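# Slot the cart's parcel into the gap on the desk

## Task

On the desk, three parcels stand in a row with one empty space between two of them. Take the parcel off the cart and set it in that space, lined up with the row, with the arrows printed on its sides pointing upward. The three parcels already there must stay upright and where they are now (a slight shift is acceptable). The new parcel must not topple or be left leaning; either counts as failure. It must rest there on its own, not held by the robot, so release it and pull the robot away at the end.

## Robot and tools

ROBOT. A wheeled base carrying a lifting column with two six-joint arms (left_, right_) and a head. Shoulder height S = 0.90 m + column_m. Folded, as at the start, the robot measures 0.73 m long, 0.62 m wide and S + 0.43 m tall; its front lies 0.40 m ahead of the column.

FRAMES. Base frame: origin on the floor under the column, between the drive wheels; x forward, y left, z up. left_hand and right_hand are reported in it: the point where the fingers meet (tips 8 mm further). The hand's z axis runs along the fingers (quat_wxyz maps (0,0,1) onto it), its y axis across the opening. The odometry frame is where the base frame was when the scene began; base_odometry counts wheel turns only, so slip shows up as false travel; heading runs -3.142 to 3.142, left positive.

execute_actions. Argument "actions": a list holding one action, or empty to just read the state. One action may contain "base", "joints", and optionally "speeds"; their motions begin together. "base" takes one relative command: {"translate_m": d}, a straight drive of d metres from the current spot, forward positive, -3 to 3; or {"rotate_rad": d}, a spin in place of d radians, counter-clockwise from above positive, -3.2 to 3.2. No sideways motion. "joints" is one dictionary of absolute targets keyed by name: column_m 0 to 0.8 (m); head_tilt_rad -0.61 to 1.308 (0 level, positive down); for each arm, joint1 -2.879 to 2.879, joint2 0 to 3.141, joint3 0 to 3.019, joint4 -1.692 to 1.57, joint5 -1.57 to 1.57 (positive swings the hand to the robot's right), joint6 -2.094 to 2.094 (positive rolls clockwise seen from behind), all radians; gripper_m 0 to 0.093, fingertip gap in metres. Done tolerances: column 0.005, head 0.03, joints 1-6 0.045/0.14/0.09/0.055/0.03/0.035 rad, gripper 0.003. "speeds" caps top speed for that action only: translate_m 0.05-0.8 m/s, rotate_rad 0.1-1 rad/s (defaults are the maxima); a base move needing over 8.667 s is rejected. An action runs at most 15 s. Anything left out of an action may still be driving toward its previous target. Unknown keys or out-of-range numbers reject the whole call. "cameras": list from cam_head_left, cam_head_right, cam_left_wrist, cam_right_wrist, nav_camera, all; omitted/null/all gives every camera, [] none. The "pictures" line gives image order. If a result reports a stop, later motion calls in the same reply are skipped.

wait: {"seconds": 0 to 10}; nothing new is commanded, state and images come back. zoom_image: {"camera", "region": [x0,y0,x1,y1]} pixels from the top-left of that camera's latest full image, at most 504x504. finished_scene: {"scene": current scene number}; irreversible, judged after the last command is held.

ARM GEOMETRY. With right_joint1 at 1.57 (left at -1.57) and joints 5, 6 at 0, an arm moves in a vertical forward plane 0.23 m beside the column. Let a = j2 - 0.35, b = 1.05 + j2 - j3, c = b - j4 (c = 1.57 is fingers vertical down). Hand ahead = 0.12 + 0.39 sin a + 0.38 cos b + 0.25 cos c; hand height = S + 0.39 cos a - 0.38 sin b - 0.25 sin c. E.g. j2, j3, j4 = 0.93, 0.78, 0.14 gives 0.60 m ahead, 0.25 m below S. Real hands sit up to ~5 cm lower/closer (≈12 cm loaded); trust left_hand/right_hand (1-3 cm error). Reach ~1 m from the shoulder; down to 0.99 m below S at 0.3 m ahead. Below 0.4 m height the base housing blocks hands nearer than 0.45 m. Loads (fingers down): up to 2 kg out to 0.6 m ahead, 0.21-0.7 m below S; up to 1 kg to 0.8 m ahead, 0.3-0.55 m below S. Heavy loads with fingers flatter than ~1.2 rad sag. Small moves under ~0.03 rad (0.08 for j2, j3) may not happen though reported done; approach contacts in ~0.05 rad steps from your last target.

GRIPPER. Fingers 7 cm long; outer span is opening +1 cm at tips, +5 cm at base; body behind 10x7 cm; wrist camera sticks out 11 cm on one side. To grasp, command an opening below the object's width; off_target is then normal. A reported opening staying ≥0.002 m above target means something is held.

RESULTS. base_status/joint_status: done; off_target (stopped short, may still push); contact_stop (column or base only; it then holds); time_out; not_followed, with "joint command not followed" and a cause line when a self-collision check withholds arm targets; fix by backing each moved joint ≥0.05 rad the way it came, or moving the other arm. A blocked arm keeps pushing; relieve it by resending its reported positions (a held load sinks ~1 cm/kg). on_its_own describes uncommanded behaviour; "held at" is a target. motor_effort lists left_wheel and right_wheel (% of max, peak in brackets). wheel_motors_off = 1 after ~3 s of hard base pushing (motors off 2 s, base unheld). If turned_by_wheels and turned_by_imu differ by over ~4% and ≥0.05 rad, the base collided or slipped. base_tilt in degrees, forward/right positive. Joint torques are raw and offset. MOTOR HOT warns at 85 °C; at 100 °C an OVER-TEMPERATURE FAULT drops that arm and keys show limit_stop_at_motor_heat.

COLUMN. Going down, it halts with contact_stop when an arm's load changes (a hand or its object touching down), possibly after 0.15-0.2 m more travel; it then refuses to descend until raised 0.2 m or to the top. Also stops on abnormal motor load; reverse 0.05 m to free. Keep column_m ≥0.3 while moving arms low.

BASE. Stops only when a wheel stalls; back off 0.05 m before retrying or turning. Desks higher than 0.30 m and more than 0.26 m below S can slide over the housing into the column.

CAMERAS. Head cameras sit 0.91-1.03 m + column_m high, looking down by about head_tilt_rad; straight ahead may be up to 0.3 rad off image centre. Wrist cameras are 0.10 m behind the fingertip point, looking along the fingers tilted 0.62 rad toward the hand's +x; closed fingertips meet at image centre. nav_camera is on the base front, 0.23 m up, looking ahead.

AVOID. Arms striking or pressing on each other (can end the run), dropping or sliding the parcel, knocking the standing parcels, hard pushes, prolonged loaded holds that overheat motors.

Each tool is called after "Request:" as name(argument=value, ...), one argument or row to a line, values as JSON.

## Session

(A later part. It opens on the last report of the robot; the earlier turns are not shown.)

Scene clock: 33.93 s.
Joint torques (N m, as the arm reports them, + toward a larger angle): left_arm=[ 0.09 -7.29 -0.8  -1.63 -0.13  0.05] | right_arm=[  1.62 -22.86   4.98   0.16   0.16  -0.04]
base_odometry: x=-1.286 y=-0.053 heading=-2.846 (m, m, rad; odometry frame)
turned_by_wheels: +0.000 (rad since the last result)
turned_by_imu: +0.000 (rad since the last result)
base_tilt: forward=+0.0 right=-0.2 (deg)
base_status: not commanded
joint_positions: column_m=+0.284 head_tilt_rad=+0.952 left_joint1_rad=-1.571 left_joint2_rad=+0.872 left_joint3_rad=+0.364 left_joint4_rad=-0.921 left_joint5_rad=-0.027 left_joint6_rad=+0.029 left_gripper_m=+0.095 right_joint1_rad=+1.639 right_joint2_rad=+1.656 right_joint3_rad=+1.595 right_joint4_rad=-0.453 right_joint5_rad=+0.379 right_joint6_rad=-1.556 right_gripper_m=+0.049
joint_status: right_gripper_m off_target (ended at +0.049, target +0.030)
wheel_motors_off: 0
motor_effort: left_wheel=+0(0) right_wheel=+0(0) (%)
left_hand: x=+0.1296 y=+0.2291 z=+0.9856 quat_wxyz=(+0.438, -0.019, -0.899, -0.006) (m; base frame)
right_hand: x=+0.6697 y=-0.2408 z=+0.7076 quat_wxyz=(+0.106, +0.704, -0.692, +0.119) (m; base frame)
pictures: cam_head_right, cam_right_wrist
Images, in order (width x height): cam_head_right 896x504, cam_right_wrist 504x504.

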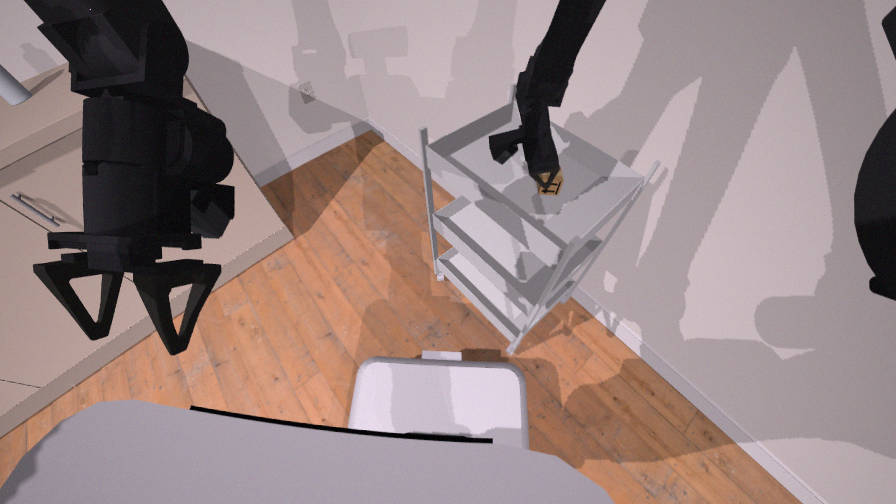

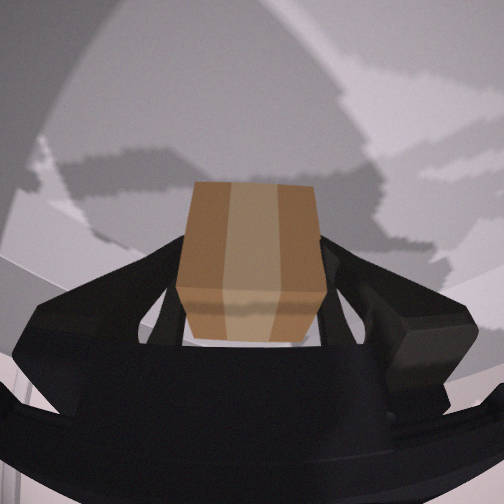

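Request:
execute_actions(
  actions=[
    {"joints":{"column_m":0.44}},
  ],
  cameras=[],
)

Request:
execute_actions(
  actions=[
    {"base":{"translate_m":-0.85},"joints":{"column_m":0.6,"right_joint1_rad":1.57,"right_joint5_rad":0,"right_joint6_rad":0,"head_tilt_rad":0.6}},
  ],
  cameras=[],
)

Request:
execute_actions(
  actions=[
    {"base":{"rotate_rad":-2.37},"joints":{"right_joint2_rad":1.62,"right_joint3_rad":1.16,"right_joint4_rad":1.2}},
  ],
)

Scene clock: 39.63 s.
Joint torques (N m, as the arm reports them, + toward a larger angle): left_arm=[-0.05 -7.24 -0.86 -1.58 -0.12  0.05] | right_arm=[  1.34 -22.97   5.22   0.05   0.13  -0.01]
base_odometry: x=-1.286 y=-0.053 heading=-2.846 (m, m, rad; odometry frame)
turned_by_wheels: +0.000 (rad since the last result)
turned_by_imu: +0.001 (rad since the last result)
base_tilt: forward=+0.2 right=-0.2 (deg)
base_status: not commanded
joint_positions: column_m=+0.440 head_tilt_rad=+0.952 left_joint1_rad=-1.571 left_joint2_rad=+0.872 left_joint3_rad=+0.364 left_joint4_rad=-0.921 left_joint5_rad=-0.027 left_joint6_rad=+0.029 left_gripper_m=+0.095 right_joint1_rad=+1.639 right_joint2_rad=+1.657 right_joint3_rad=+1.595 right_joint4_rad=-0.453 right_joint5_rad=+0.379 right_joint6_rad=-1.556 right_gripper_m=+0.049
joint_status: all done
wheel_motors_off: 0
motor_effort: left_wheel=+0(0) right_wheel=+0(0) (%)
left_hand: x=+0.1296 y=+0.2291 z=+1.1414 quat_wxyz=(+0.438, -0.019, -0.899, -0.006) (m; base frame)
right_hand: x=+0.6695 y=-0.2408 z=+0.8633 quat_wxyz=(+0.106, +0.704, -0.692, +0.119) (m; base frame)
pictures: none
No camera images: the call's "cameras" was empty. Leave "cameras" out to get every camera's image.

Scene clock: 42.73 s.
Joint torques (N m, as the arm reports them, + toward a larger angle): left_arm=[-0.26 -6.82 -0.52 -1.77 -0.12  0.07] | right_arm=[  0.3  -22.94   5.34   0.02  -0.14   0.28]
base_odometry: x=-0.473 y=+0.195 heading=-2.845 (m, m, rad; odometry frame)
turned_by_wheels: +0.000 (rad since the last result)
turned_by_imu: -0.001 (rad since the last result)
base_tilt: forward=+0.0 right=+0.0 (deg)
base_status: done
joint_positions: column_m=+0.600 head_tilt_rad=+0.617 left_joint1_rad=-1.571 left_joint2_rad=+0.872 left_joint3_rad=+0.361 left_joint4_rad=-0.921 left_joint5_rad=-0.027 left_joint6_rad=+0.029 left_gripper_m=+0.095 right_joint1_rad=+1.563 right_joint2_rad=+1.658 right_joint3_rad=+1.591 right_joint4_rad=-0.454 right_joint5_rad=+0.002 right_joint6_rad=-0.015 right_gripper_m=+0.049
joint_status: all done
wheel_motors_off: 0
motor_effort: left_wheel=+0(36) right_wheel=+0(42) (%)
left_hand: x=+0.1281 y=+0.2291 z=+1.3020 quat_wxyz=(+0.439, -0.019, -0.898, -0.006) (m; base frame)
right_hand: x=+0.6651 y=-0.2313 z=+1.0120 quat_wxyz=(-0.002, +0.005, -1.000, +0.004) (m; base frame)
pictures: none
No camera images: the call's "cameras" was empty. Leave "cameras" out to get every camera's image.

Scene clock: 46.67 s.
Joint torques (N m, as the arm reports them, + toward a larger angle): left_arm=[-0.3  -6.98 -0.75 -1.59 -0.13  0.05] | right_arm=[  0.14 -20.45   2.45   2.83  -0.08   0.24]
base_odometry: x=-0.473 y=+0.195 heading=+1.069 (m, m, rad; odometry frame)
turned_by_wheels: -2.369 (rad since the last result)
turned_by_imu: -2.333 (rad since the last result)
base_tilt: forward=+0.0 right=+0.0 (deg)
base_status: done
joint_positions: column_m=+0.600 head_tilt_rad=+0.617 left_joint1_rad=-1.571 left_joint2_rad=+0.872 left_joint3_rad=+0.362 left_joint4_rad=-0.921 left_joint5_rad=-0.027 left_joint6_rad=+0.029 left_gripper_m=+0.095 right_joint1_rad=+1.569 right_joint2_rad=+1.617 right_joint3_rad=+1.163 right_joint4_rad=+1.182 right_joint5_rad=+0.001 right_joint6_rad=-0.015 right_gripper_m=+0.049
joint_status: all done
wheel_motors_off: 0
motor_effort: left_wheel=+4(38) right_wheel=-5(33) (%)
left_hand: x=+0.1289 y=+0.2291 z=+1.3017 quat_wxyz=(+0.438, -0.019, -0.899, -0.006) (m; base frame)
right_hand: x=+0.7513 y=-0.2269 z=+1.1571 quat_wxyz=(-0.585, +0.006, -0.811, +0.006) (m; base frame)
pictures: cam_head_left, cam_head_right, cam_left_wrist, cam_right_wrist, nav_camera
Images, in order (width x height): cam_head_left 896x504, cam_head_right 896x504, cam_left_wrist 504x504, cam_right_wrist 504x504, nav_camera 896x504.

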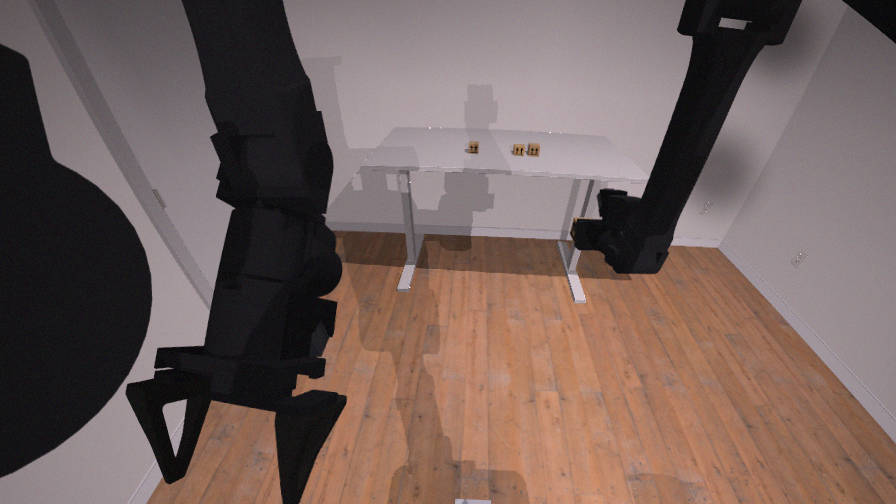

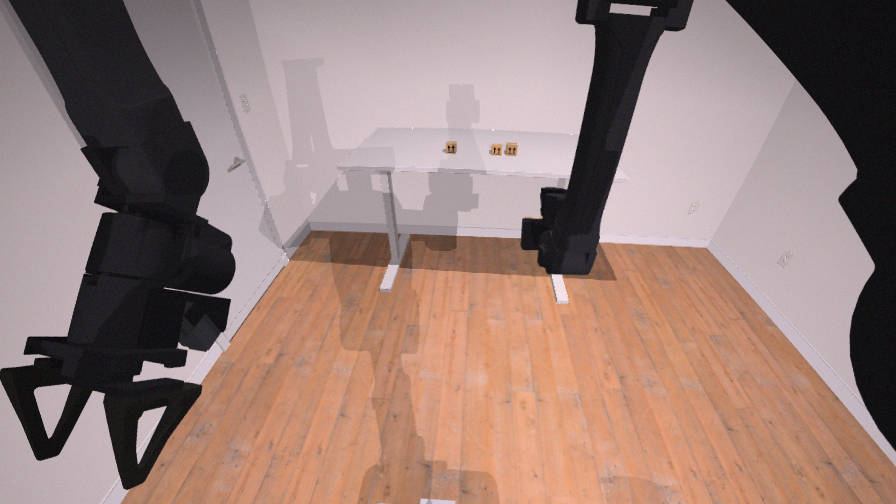

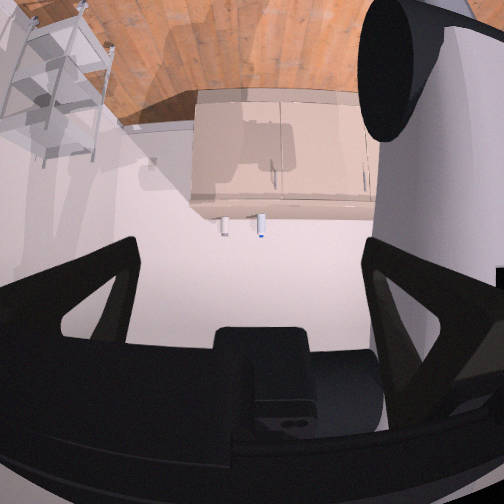

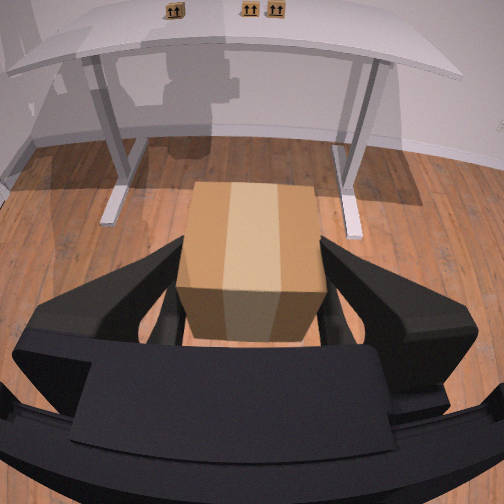

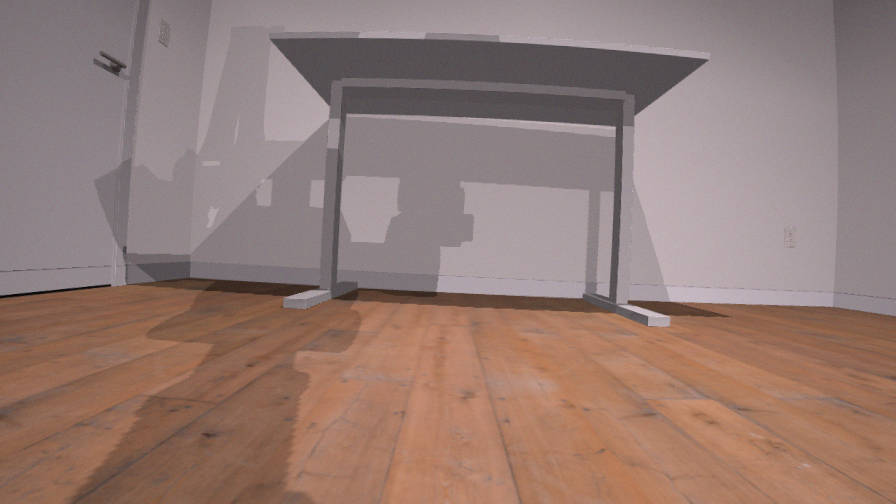

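Request:
execute_actions(
  actions=[
    {"base":{"rotate_rad":0.065}},
  ],
  cameras=[],
)

Request:
execute_actions(
  actions=[
    {"base":{"translate_m":0.8},"joints":{"head_tilt_rad":0.85}},
  ],
)

Scene clock: 48.60 s.
Joint torques (N m, as the arm reports them, + toward a larger angle): left_arm=[-0.41 -6.92 -0.68 -1.61 -0.13  0.06] | right_arm=[ -0.46 -20.56   2.58   2.84  -0.07   0.26]
base_odometry: x=-0.473 y=+0.195 heading=+1.133 (m, m, rad; odometry frame)
turned_by_wheels: +0.064 (rad since the last result)
turned_by_imu: +0.064 (rad since the last result)
base_tilt: forward=+0.1 right=-0.1 (deg)
base_status: done
joint_positions: column_m=+0.600 head_tilt_rad=+0.617 left_joint1_rad=-1.571 left_joint2_rad=+0.872 left_joint3_rad=+0.362 left_joint4_rad=-0.921 left_joint5_rad=-0.027 left_joint6_rad=+0.029 left_gripper_m=+0.095 right_joint1_rad=+1.570 right_joint2_rad=+1.617 right_joint3_rad=+1.160 right_joint4_rad=+1.182 right_joint5_rad=+0.000 right_joint6_rad=-0.015 right_gripper_m=+0.049
joint_status: not commanded
wheel_motors_off: 0
motor_effort: left_wheel=-5(14) right_wheel=+5(20) (%)
left_hand: x=+0.1289 y=+0.2291 z=+1.3017 quat_wxyz=(+0.438, -0.019, -0.899, -0.006) (m; base frame)
right_hand: x=+0.7503 y=-0.2258 z=+1.1565 quat_wxyz=(-0.585, +0.006, -0.811, +0.005) (m; base frame)
pictures: none
No camera images: the call's "cameras" was empty. Leave "cameras" out to get every camera's image.

Scene clock: 51.73 s.
Joint torques (N m, as the arm reports them, + toward a larger angle): left_arm=[-0.04 -7.   -0.9  -1.54 -0.13  0.06] | right_arm=[  0.04 -19.95   2.63   2.66  -0.05   0.3 ]
base_odometry: x=-0.133 y=+0.919 heading=+1.132 (m, m, rad; odometry frame)
turned_by_wheels: -0.001 (rad since the last result)
turned_by_imu: +0.002 (rad since the last result)
base_tilt: forward=+0.1 right=+0.0 (deg)
base_status: done
joint_positions: column_m=+0.600 head_tilt_rad=+0.852 left_joint1_rad=-1.571 left_joint2_rad=+0.872 left_joint3_rad=+0.365 left_joint4_rad=-0.921 left_joint5_rad=-0.027 left_joint6_rad=+0.029 left_gripper_m=+0.095 right_joint1_rad=+1.570 right_joint2_rad=+1.618 right_joint3_rad=+1.158 right_joint4_rad=+1.182 right_joint5_rad=+0.000 right_joint6_rad=-0.015 right_gripper_m=+0.049
joint_status: all done
wheel_motors_off: 0
motor_effort: left_wheel=-1(37) right_wheel=+1(56) (%)
left_hand: x=+0.1302 y=+0.2291 z=+1.3012 quat_wxyz=(+0.437, -0.019, -0.899, -0.006) (m; base frame)
right_hand: x=+0.7493 y=-0.2258 z=+1.1559 quat_wxyz=(-0.584, +0.006, -0.812, +0.005) (m; base frame)
pictures: cam_head_left, cam_head_right, cam_left_wrist, cam_right_wrist, nav_camera
Images, in order (width x height): cam_head_left 896x504, cam_head_right 896x504, cam_left_wrist 504x504, cam_right_wrist 504x504, nav_camera 896x504.

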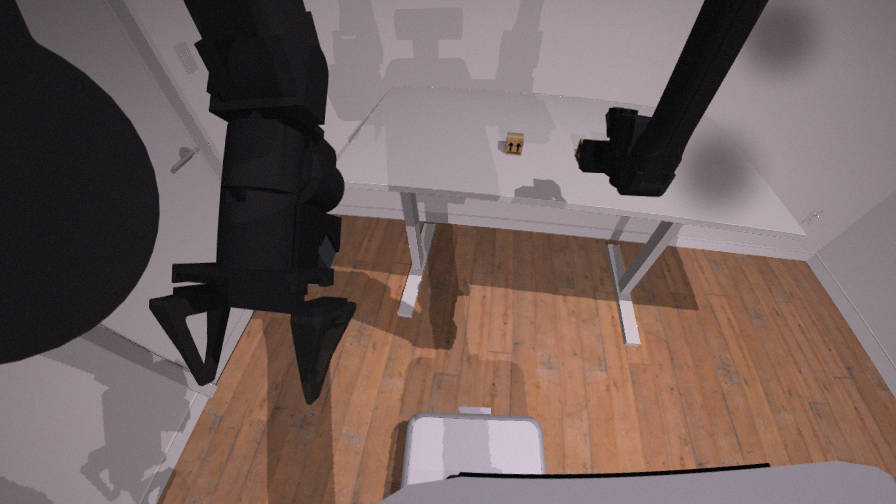

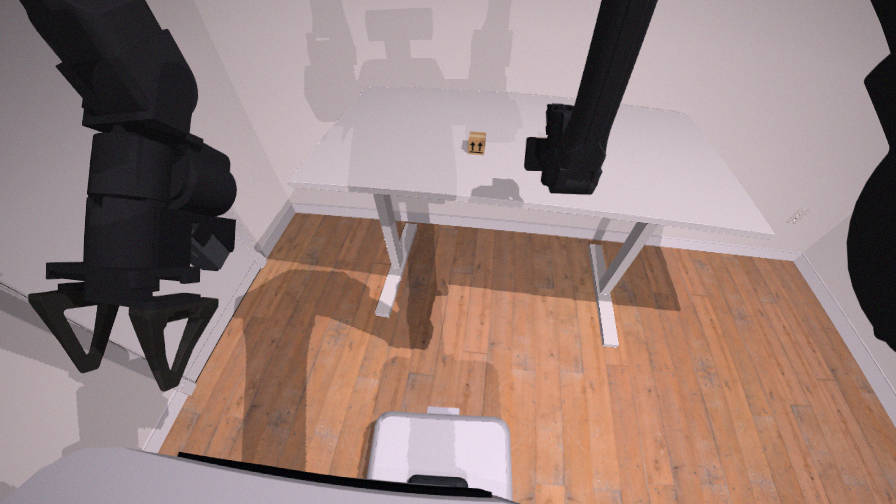

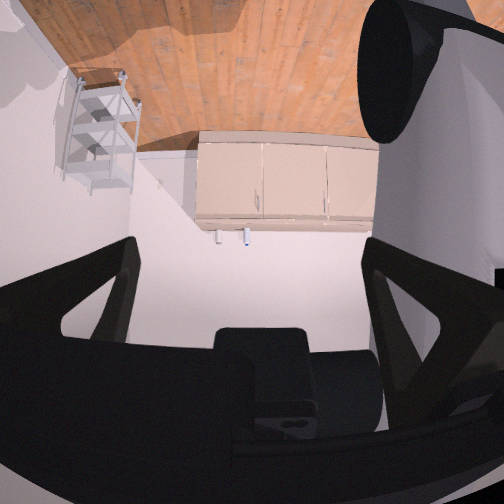

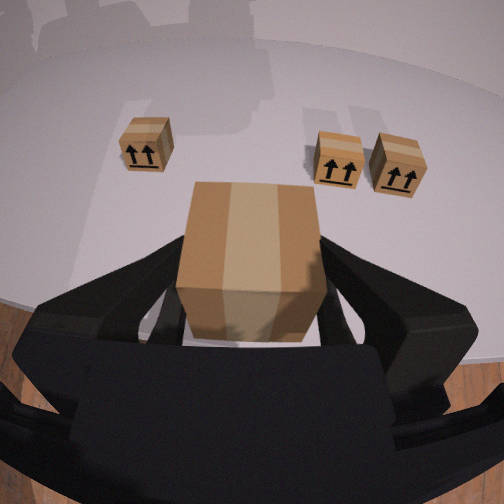

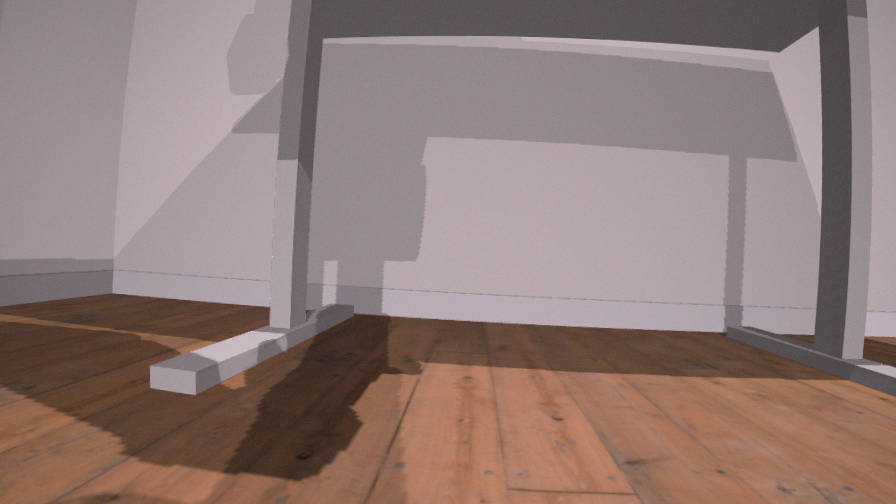

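Request:
execute_actions(
  actions=[
    {"base":{"translate_m":0.17},"joints":{"column_m":0.54,"right_joint1_rad":1.635,"right_joint5_rad":0.17,"right_joint6_rad":0.015}},
  ],
  cameras=["cam_head_left","cam_right_wrist"],
)

Scene clock: 55.17 s.
Joint torques (N m, as the arm reports them, + toward a larger angle): left_arm=[-0.29 -6.08 -0.82 -1.58 -0.12  0.05] | right_arm=[  0.94 -20.41   2.77   2.81   0.02   0.28]
base_odometry: x=-0.061 y=+1.073 heading=+1.131 (m, m, rad; odometry frame)
turned_by_wheels: -0.001 (rad since the last result)
turned_by_imu: +0.000 (rad since the last result)
base_tilt: forward=+0.1 right=-0.1 (deg)
base_status: done
joint_positions: column_m=+0.540 head_tilt_rad=+0.852 left_joint1_rad=-1.571 left_joint2_rad=+0.871 left_joint3_rad=+0.365 left_joint4_rad=-0.921 left_joint5_rad=-0.027 left_joint6_rad=+0.029 left_gripper_m=+0.095 right_joint1_rad=+1.638 right_joint2_rad=+1.618 right_joint3_rad=+1.157 right_joint4_rad=+1.182 right_joint5_rad=+0.168 right_joint6_rad=+0.000 right_gripper_m=+0.049
joint_status: all done
wheel_motors_off: 0
motor_effort: left_wheel=-2(31) right_wheel=+1(34) (%)
left_hand: x=+0.1304 y=+0.2291 z=+1.2414 quat_wxyz=(+0.437, -0.019, -0.899, -0.006) (m; base frame)
right_hand: x=+0.7466 y=-0.2116 z=+1.0958 quat_wxyz=(-0.580, -0.052, -0.812, +0.035) (m; base frame)
pictures: cam_head_left, cam_right_wrist
Images, in order (width x height): cam_head_left 896x504, cam_right_wrist 504x504.

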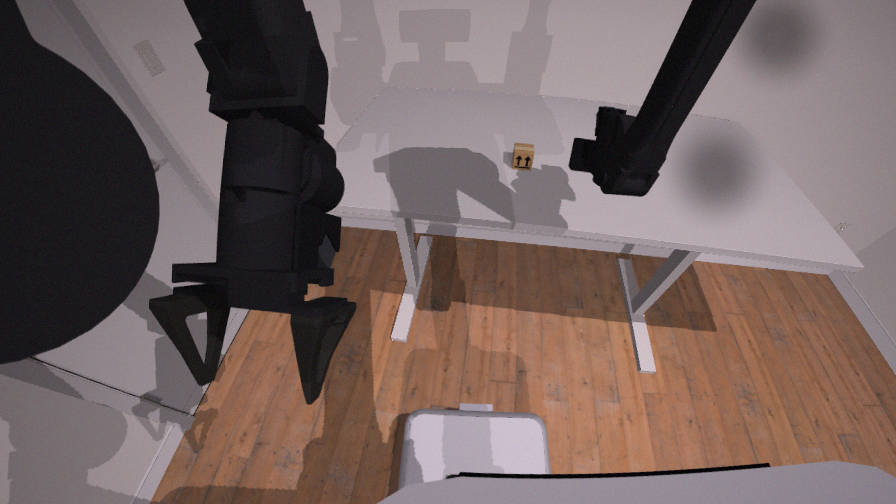

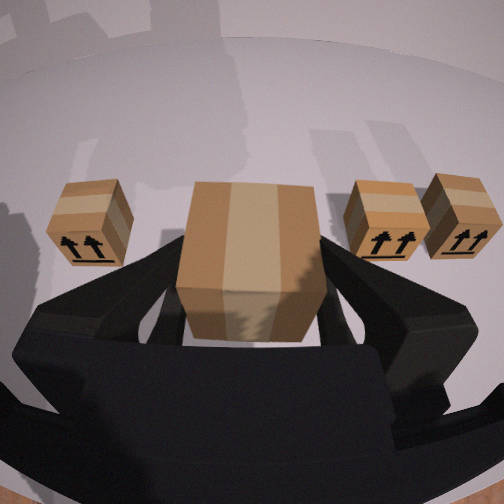

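Request:
execute_actions(
  actions=[
    {"base":{"translate_m":0.065},"joints":{"column_m":0.495}},
  ],
  cameras=["cam_head_left","cam_right_wrist"],
)

Scene clock: 58.03 s.
Joint torques (N m, as the arm reports them, + toward a larger angle): left_arm=[-0.14 -6.74 -1.05 -1.69 -0.12  0.04] | right_arm=[  0.21 -20.01   2.79   2.76   0.04   0.29]
base_odometry: x=-0.033 y=+1.132 heading=+1.130 (m, m, rad; odometry frame)
turned_by_wheels: -0.001 (rad since the last result)
turned_by_imu: +0.000 (rad since the last result)
base_tilt: forward=+0.1 right=-0.1 (deg)
base_status: done
joint_positions: column_m=+0.495 head_tilt_rad=+0.852 left_joint1_rad=-1.571 left_joint2_rad=+0.872 left_joint3_rad=+0.365 left_joint4_rad=-0.921 left_joint5_rad=-0.027 left_joint6_rad=+0.029 left_gripper_m=+0.095 right_joint1_rad=+1.638 right_joint2_rad=+1.618 right_joint3_rad=+1.158 right_joint4_rad=+1.182 right_joint5_rad=+0.168 right_joint6_rad=+0.000 right_gripper_m=+0.049
joint_status: all done
wheel_motors_off: 0
motor_effort: left_wheel=-1(32) right_wheel=+1(31) (%)
left_hand: x=+0.1305 y=+0.2291 z=+1.1963 quat_wxyz=(+0.437, -0.019, -0.899, -0.006) (m; base frame)
right_hand: x=+0.7468 y=-0.2116 z=+1.0508 quat_wxyz=(-0.581, -0.052, -0.812, +0.035) (m; base frame)
pictures: cam_head_left, cam_right_wrist
Images, in order (width x height): cam_head_left 896x504, cam_right_wrist 504x504.

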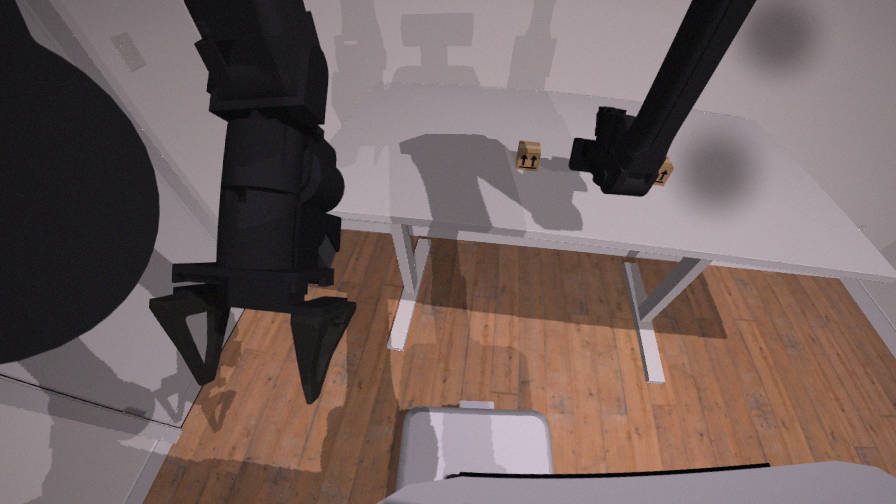

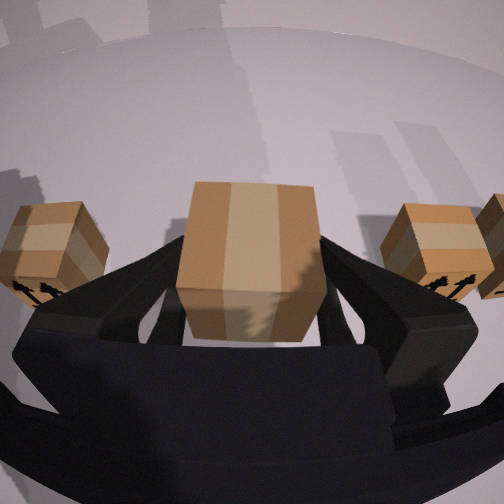

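Request:
execute_actions(
  actions=[
    {"base":{"translate_m":0.015},"joints":{"column_m":0.474}},
  ],
  cameras=["cam_right_wrist"],
)

Scene clock: 59.97 s.
Joint torques (N m, as the arm reports them, + toward a larger angle): left_arm=[-0.18 -7.52 -0.97 -1.63 -0.15  0.05] | right_arm=[  0.44 -19.95   2.57   2.83   0.05   0.29]
base_odometry: x=-0.027 y=+1.145 heading=+1.130 (m, m, rad; odometry frame)
turned_by_wheels: +0.000 (rad since the last result)
turned_by_imu: +0.000 (rad since the last result)
base_tilt: forward=+0.0 right=+0.0 (deg)
base_status: done
joint_positions: column_m=+0.474 head_tilt_rad=+0.852 left_joint1_rad=-1.571 left_joint2_rad=+0.871 left_joint3_rad=+0.364 left_joint4_rad=-0.921 left_joint5_rad=-0.027 left_joint6_rad=+0.029 left_gripper_m=+0.095 right_joint1_rad=+1.638 right_joint2_rad=+1.620 right_joint3_rad=+1.158 right_joint4_rad=+1.182 right_joint5_rad=+0.168 right_joint6_rad=+0.000 right_gripper_m=+0.049
joint_status: all done
wheel_motors_off: 0
motor_effort: left_wheel=-1(27) right_wheel=+1(29) (%)
left_hand: x=+0.1300 y=+0.2291 z=+1.1755 quat_wxyz=(+0.437, -0.019, -0.899, -0.006) (m; base frame)
right_hand: x=+0.7466 y=-0.2115 z=+1.0292 quat_wxyz=(-0.580, -0.052, -0.812, +0.035) (m; base frame)
pictures: cam_right_wrist
Images, in order (width x height): cam_right_wrist 504x504.

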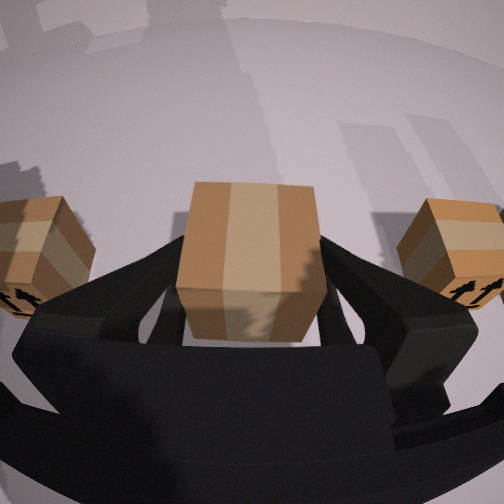

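Request:
execute_actions(
  actions=[
    {"base":{"translate_m":0.006},"joints":{"column_m":0.464}},
  ],
  cameras=["cam_right_wrist"],
)

Request:
execute_actions(
  actions=[
    {"joints":{"right_gripper_m":0.068}},
  ],
  cameras=["cam_right_wrist"],
)

Request:
execute_actions(
  actions=[
    {"base":{"translate_m":-0.3},"joints":{"column_m":0.53}},
  ],
  cameras=["cam_right_wrist","cam_head_left"],
)

Scene clock: 62.13 s.
Joint torques (N m, as the arm reports them, + toward a larger angle): left_arm=[-0.2  -6.79 -0.93 -1.64 -0.14  0.03] | right_arm=[  0.82 -21.05   2.69   2.77   0.04   0.27]
base_odometry: x=-0.024 y=+1.151 heading=+1.130 (m, m, rad; odometry frame)
turned_by_wheels: +0.000 (rad since the last result)
turned_by_imu: +0.000 (rad since the last result)
base_tilt: forward=+0.1 right=-0.1 (deg)
base_status: done
joint_positions: column_m=+0.464 head_tilt_rad=+0.852 left_joint1_rad=-1.571 left_joint2_rad=+0.871 left_joint3_rad=+0.365 left_joint4_rad=-0.921 left_joint5_rad=-0.027 left_joint6_rad=+0.029 left_gripper_m=+0.095 right_joint1_rad=+1.638 right_joint2_rad=+1.620 right_joint3_rad=+1.158 right_joint4_rad=+1.182 right_joint5_rad=+0.168 right_joint6_rad=+0.000 right_gripper_m=+0.049
joint_status: all done
wheel_motors_off: 0
motor_effort: left_wheel=+0(23) right_wheel=+0(29) (%)
left_hand: x=+0.1306 y=+0.2291 z=+1.1653 quat_wxyz=(+0.437, -0.019, -0.899, -0.006) (m; base frame)
right_hand: x=+0.7462 y=-0.2115 z=+1.0186 quat_wxyz=(-0.580, -0.052, -0.812, +0.035) (m; base frame)
pictures: cam_right_wrist
Images, in order (width x height): cam_right_wrist 504x504.

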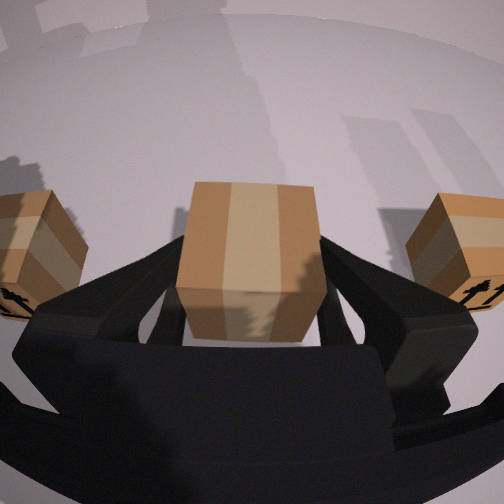

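Scene clock: 62.70 s.
Joint torques (N m, as the arm reports them, + toward a larger angle): left_arm=[-0.19 -7.16 -0.98 -1.62 -0.15  0.07] | right_arm=[  0.33 -20.11   2.72   2.84   0.01   0.27]
base_odometry: x=-0.024 y=+1.151 heading=+1.130 (m, m, rad; odometry frame)
turned_by_wheels: +0.000 (rad since the last result)
turned_by_imu: +0.000 (rad since the last result)
base_tilt: forward=+0.0 right=+0.0 (deg)
base_status: not commanded
joint_positions: column_m=+0.464 head_tilt_rad=+0.852 left_joint1_rad=-1.571 left_joint2_rad=+0.871 left_joint3_rad=+0.365 left_joint4_rad=-0.921 left_joint5_rad=-0.027 left_joint6_rad=+0.029 left_gripper_m=+0.095 right_joint1_rad=+1.638 right_joint2_rad=+1.620 right_joint3_rad=+1.158 right_joint4_rad=+1.182 right_joint5_rad=+0.168 right_joint6_rad=+0.000 right_gripper_m=+0.068
joint_status: all done
wheel_motors_off: 0
motor_effort: left_wheel=-1(0) right_wheel=+0(0) (%)
left_hand: x=+0.1306 y=+0.2291 z=+1.1653 quat_wxyz=(+0.437, -0.019, -0.899, -0.006) (m; base frame)
right_hand: x=+0.7462 y=-0.2115 z=+1.0186 quat_wxyz=(-0.580, -0.052, -0.812, +0.035) (m; base frame)
pictures: cam_right_wrist
Images, in order (width x height): cam_right_wrist 504x504.

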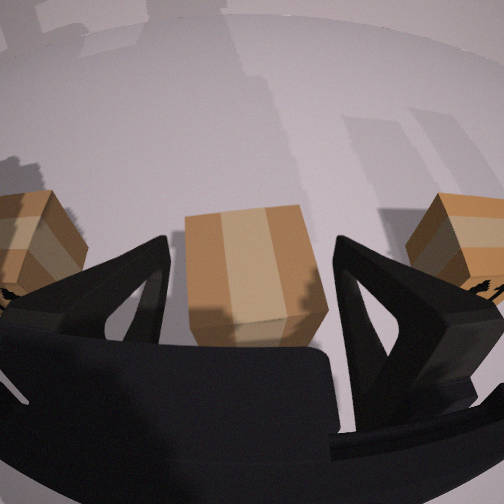

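Scene clock: 64.77 s.
Joint torques (N m, as the arm reports them, + toward a larger angle): left_arm=[-0.22 -6.99 -0.65 -1.68 -0.14  0.06] | right_arm=[  0.6  -20.86   2.87   2.64   0.06   0.26]
base_odometry: x=-0.152 y=+0.880 heading=+1.128 (m, m, rad; odometry frame)
turned_by_wheels: -0.002 (rad since the last result)
turned_by_imu: -0.002 (rad since the last result)
base_tilt: forward=+0.0 right=-0.1 (deg)
base_status: done
joint_positions: column_m=+0.530 head_tilt_rad=+0.853 left_joint1_rad=-1.571 left_joint2_rad=+0.871 left_joint3_rad=+0.362 left_joint4_rad=-0.921 left_joint5_rad=-0.027 left_joint6_rad=+0.029 left_gripper_m=+0.095 right_joint1_rad=+1.638 right_joint2_rad=+1.620 right_joint3_rad=+1.156 right_joint4_rad=+1.183 right_joint5_rad=+0.168 right_joint6_rad=+0.000 right_gripper_m=+0.068
joint_status: all done
wheel_motors_off: 0
motor_effort: left_wheel=-1(25) right_wheel=+1(38) (%)
left_hand: x=+0.1286 y=+0.2291 z=+1.2319 quat_wxyz=(+0.438, -0.019, -0.899, -0.006) (m; base frame)
right_hand: x=+0.7452 y=-0.2115 z=+1.0841 quat_wxyz=(-0.579, -0.052, -0.813, +0.035) (m; base frame)
pictures: cam_head_left, cam_right_wrist
Images, in order (width x height): cam_head_left 896x504, cam_right_wrist 504x504.

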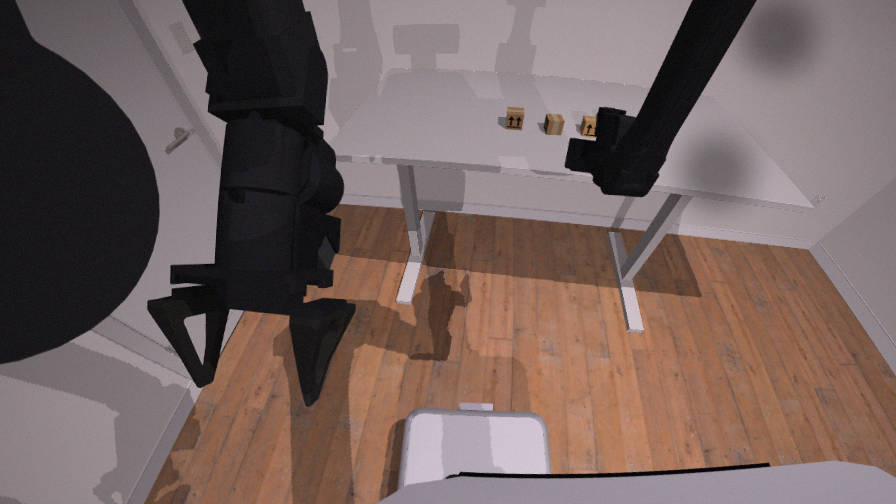

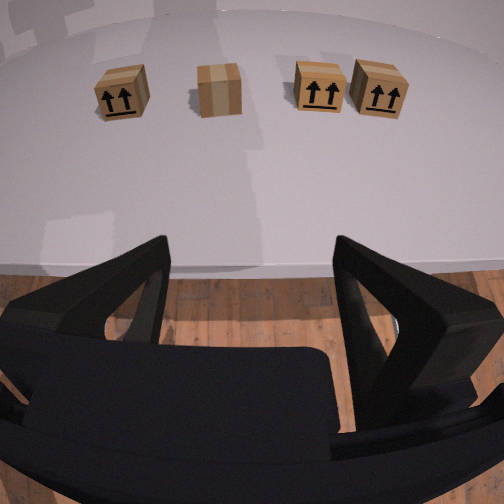

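Request:
execute_actions(
  actions=[
    {"base":{"translate_m":0.235},"joints":{"column_m":0.462,"right_gripper_m":0.025}},
  ],
  cameras=["cam_right_wrist"],
)

Request:
execute_actions(
  actions=[
    {"base":{"translate_m":0.035},"speeds":{"translate_m":0.05}},
  ],
  cameras=["cam_right_wrist"],
)

Scene clock: 68.30 s.
Joint torques (N m, as the arm reports them, + toward a larger angle): left_arm=[-0.13 -6.87 -0.94 -1.76 -0.12  0.06] | right_arm=[  0.29 -20.52   2.57   2.76   0.02   0.27]
base_odometry: x=-0.051 y=+1.092 heading=+1.126 (m, m, rad; odometry frame)
turned_by_wheels: -0.002 (rad since the last result)
turned_by_imu: -0.001 (rad since the last result)
base_tilt: forward=+0.2 right=+0.0 (deg)
base_status: done
joint_positions: column_m=+0.462 head_tilt_rad=+0.853 left_joint1_rad=-1.571 left_joint2_rad=+0.871 left_joint3_rad=+0.365 left_joint4_rad=-0.921 left_joint5_rad=-0.027 left_joint6_rad=+0.029 left_gripper_m=+0.095 right_joint1_rad=+1.638 right_joint2_rad=+1.620 right_joint3_rad=+1.157 right_joint4_rad=+1.183 right_joint5_rad=+0.169 right_joint6_rad=+0.000 right_gripper_m=+0.025
joint_status: all done
wheel_motors_off: 0
motor_effort: left_wheel=+0(39) right_wheel=+1(49) (%)
left_hand: x=+0.1303 y=+0.2291 z=+1.1634 quat_wxyz=(+0.437, -0.019, -0.899, -0.006) (m; base frame)
right_hand: x=+0.7459 y=-0.2116 z=+1.0166 quat_wxyz=(-0.580, -0.052, -0.812, +0.035) (m; base frame)
pictures: cam_right_wrist
Images, in order (width x height): cam_right_wrist 504x504.

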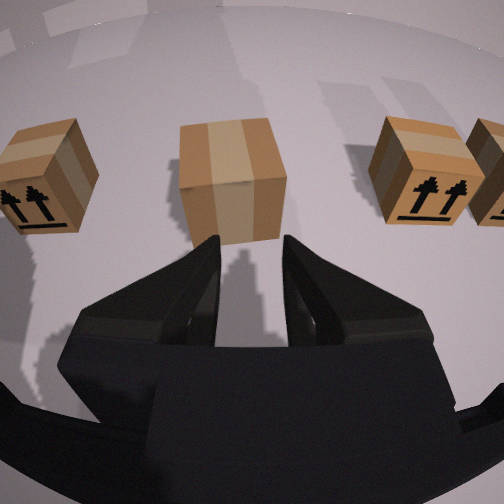

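Scene clock: 69.63 s.
Joint torques (N m, as the arm reports them, + toward a larger angle): left_arm=[-0.15 -6.52 -0.76 -1.65 -0.13  0.06] | right_arm=[  0.77 -20.37   2.89   2.68   0.05   0.26]
base_odometry: x=-0.036 y=+1.124 heading=+1.125 (m, m, rad; odometry frame)
turned_by_wheels: -0.002 (rad since the last result)
turned_by_imu: -0.001 (rad since the last result)
base_tilt: forward=+0.0 right=+0.0 (deg)
base_status: done
joint_positions: column_m=+0.462 head_tilt_rad=+0.853 left_joint1_rad=-1.571 left_joint2_rad=+0.871 left_joint3_rad=+0.363 left_joint4_rad=-0.921 left_joint5_rad=-0.027 left_joint6_rad=+0.029 left_gripper_m=+0.095 right_joint1_rad=+1.638 right_joint2_rad=+1.620 right_joint3_rad=+1.157 right_joint4_rad=+1.183 right_joint5_rad=+0.169 right_joint6_rad=+0.000 right_gripper_m=+0.025
joint_status: not commanded
wheel_motors_off: 0
motor_effort: left_wheel=-1(35) right_wheel=+1(30) (%)
left_hand: x=+0.1295 y=+0.2291 z=+1.1637 quat_wxyz=(+0.437, -0.019, -0.899, -0.006) (m; base frame)
right_hand: x=+0.7455 y=-0.2116 z=+1.0164 quat_wxyz=(-0.580, -0.052, -0.812, +0.035) (m; base frame)
pictures: cam_right_wrist
Images, in order (width x height): cam_right_wrist 504x504.

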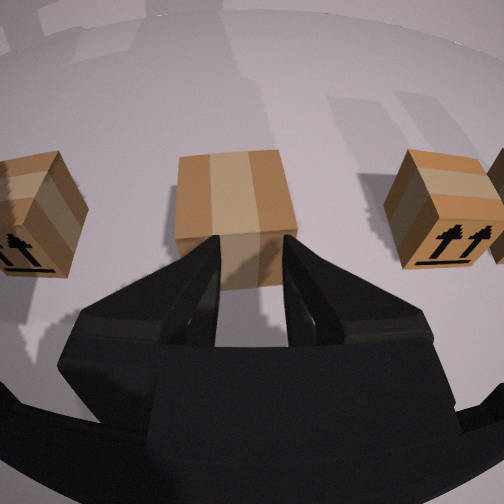

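Request:
execute_actions(
  actions=[
    {"base":{"translate_m":0.012},"joints":{"column_m":0.453},"speeds":{"translate_m":0.05}},
  ],
  cameras=["cam_right_wrist"],
)

Request:
execute_actions(
  actions=[
    {"base":{"translate_m":-0.3}},
  ],
  cameras=["cam_right_wrist"],
)

Scene clock: 71.37 s.
Joint torques (N m, as the arm reports them, + toward a larger angle): left_arm=[-0.17 -7.18 -0.86 -1.63 -0.13  0.06] | right_arm=[  0.92 -20.1    2.66   2.82   0.03   0.25]
base_odometry: x=-0.031 y=+1.134 heading=+1.124 (m, m, rad; odometry frame)
turned_by_wheels: -0.001 (rad since the last result)
turned_by_imu: +0.000 (rad since the last result)
base_tilt: forward=+0.1 right=+0.0 (deg)
base_status: done
joint_positions: column_m=+0.453 head_tilt_rad=+0.853 left_joint1_rad=-1.571 left_joint2_rad=+0.871 left_joint3_rad=+0.365 left_joint4_rad=-0.921 left_joint5_rad=-0.027 left_joint6_rad=+0.029 left_gripper_m=+0.095 right_joint1_rad=+1.638 right_joint2_rad=+1.621 right_joint3_rad=+1.157 right_joint4_rad=+1.183 right_joint5_rad=+0.169 right_joint6_rad=+0.000 right_gripper_m=+0.025
joint_status: all done
wheel_motors_off: 0
motor_effort: left_wheel=-1(29) right_wheel=+1(28) (%)
left_hand: x=+0.1303 y=+0.2291 z=+1.1544 quat_wxyz=(+0.437, -0.019, -0.899, -0.006) (m; base frame)
right_hand: x=+0.7454 y=-0.2116 z=+1.0072 quat_wxyz=(-0.579, -0.052, -0.813, +0.035) (m; base frame)
pictures: cam_right_wrist
Images, in order (width x height): cam_right_wrist 504x504.

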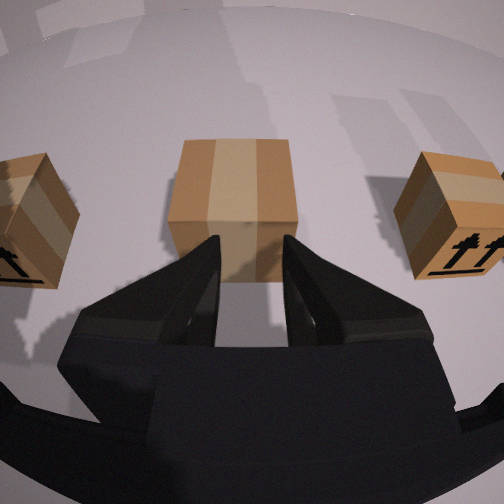

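Scene clock: 73.40 s.
Joint torques (N m, as the arm reports them, + toward a larger angle): left_arm=[-0.28 -7.31 -0.69 -1.57 -0.14  0.05] | right_arm=[  0.31 -20.45   3.08   2.69   0.05   0.26]
base_odometry: x=-0.161 y=+0.864 heading=+1.122 (m, m, rad; odometry frame)
turned_by_wheels: -0.002 (rad since the last result)
turned_by_imu: -0.002 (rad since the last result)
base_tilt: forward=+0.2 right=-0.1 (deg)
base_status: done
joint_positions: column_m=+0.453 head_tilt_rad=+0.853 left_joint1_rad=-1.571 left_joint2_rad=+0.870 left_joint3_rad=+0.361 left_joint4_rad=-0.921 left_joint5_rad=-0.027 left_joint6_rad=+0.029 left_gripper_m=+0.095 right_joint1_rad=+1.638 right_joint2_rad=+1.621 right_joint3_rad=+1.155 right_joint4_rad=+1.183 right_joint5_rad=+0.169 right_joint6_rad=+0.000 right_gripper_m=+0.025
joint_status: not commanded
wheel_motors_off: 0
motor_effort: left_wheel=-1(27) right_wheel=+0(41) (%)
left_hand: x=+0.1285 y=+0.2291 z=+1.1551 quat_wxyz=(+0.438, -0.019, -0.899, -0.006) (m; base frame)
right_hand: x=+0.7447 y=-0.2116 z=+1.0068 quat_wxyz=(-0.579, -0.052, -0.813, +0.035) (m; base frame)
pictures: cam_right_wrist
Images, in order (width x height): cam_right_wrist 504x504.

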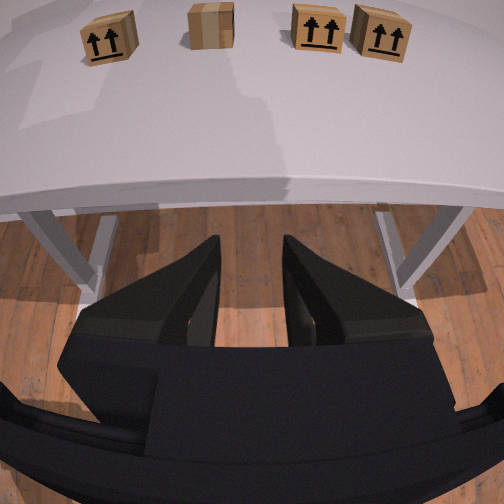

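Request:
finished_scene(
  scene=1,
)

The scene is finished: the task was done.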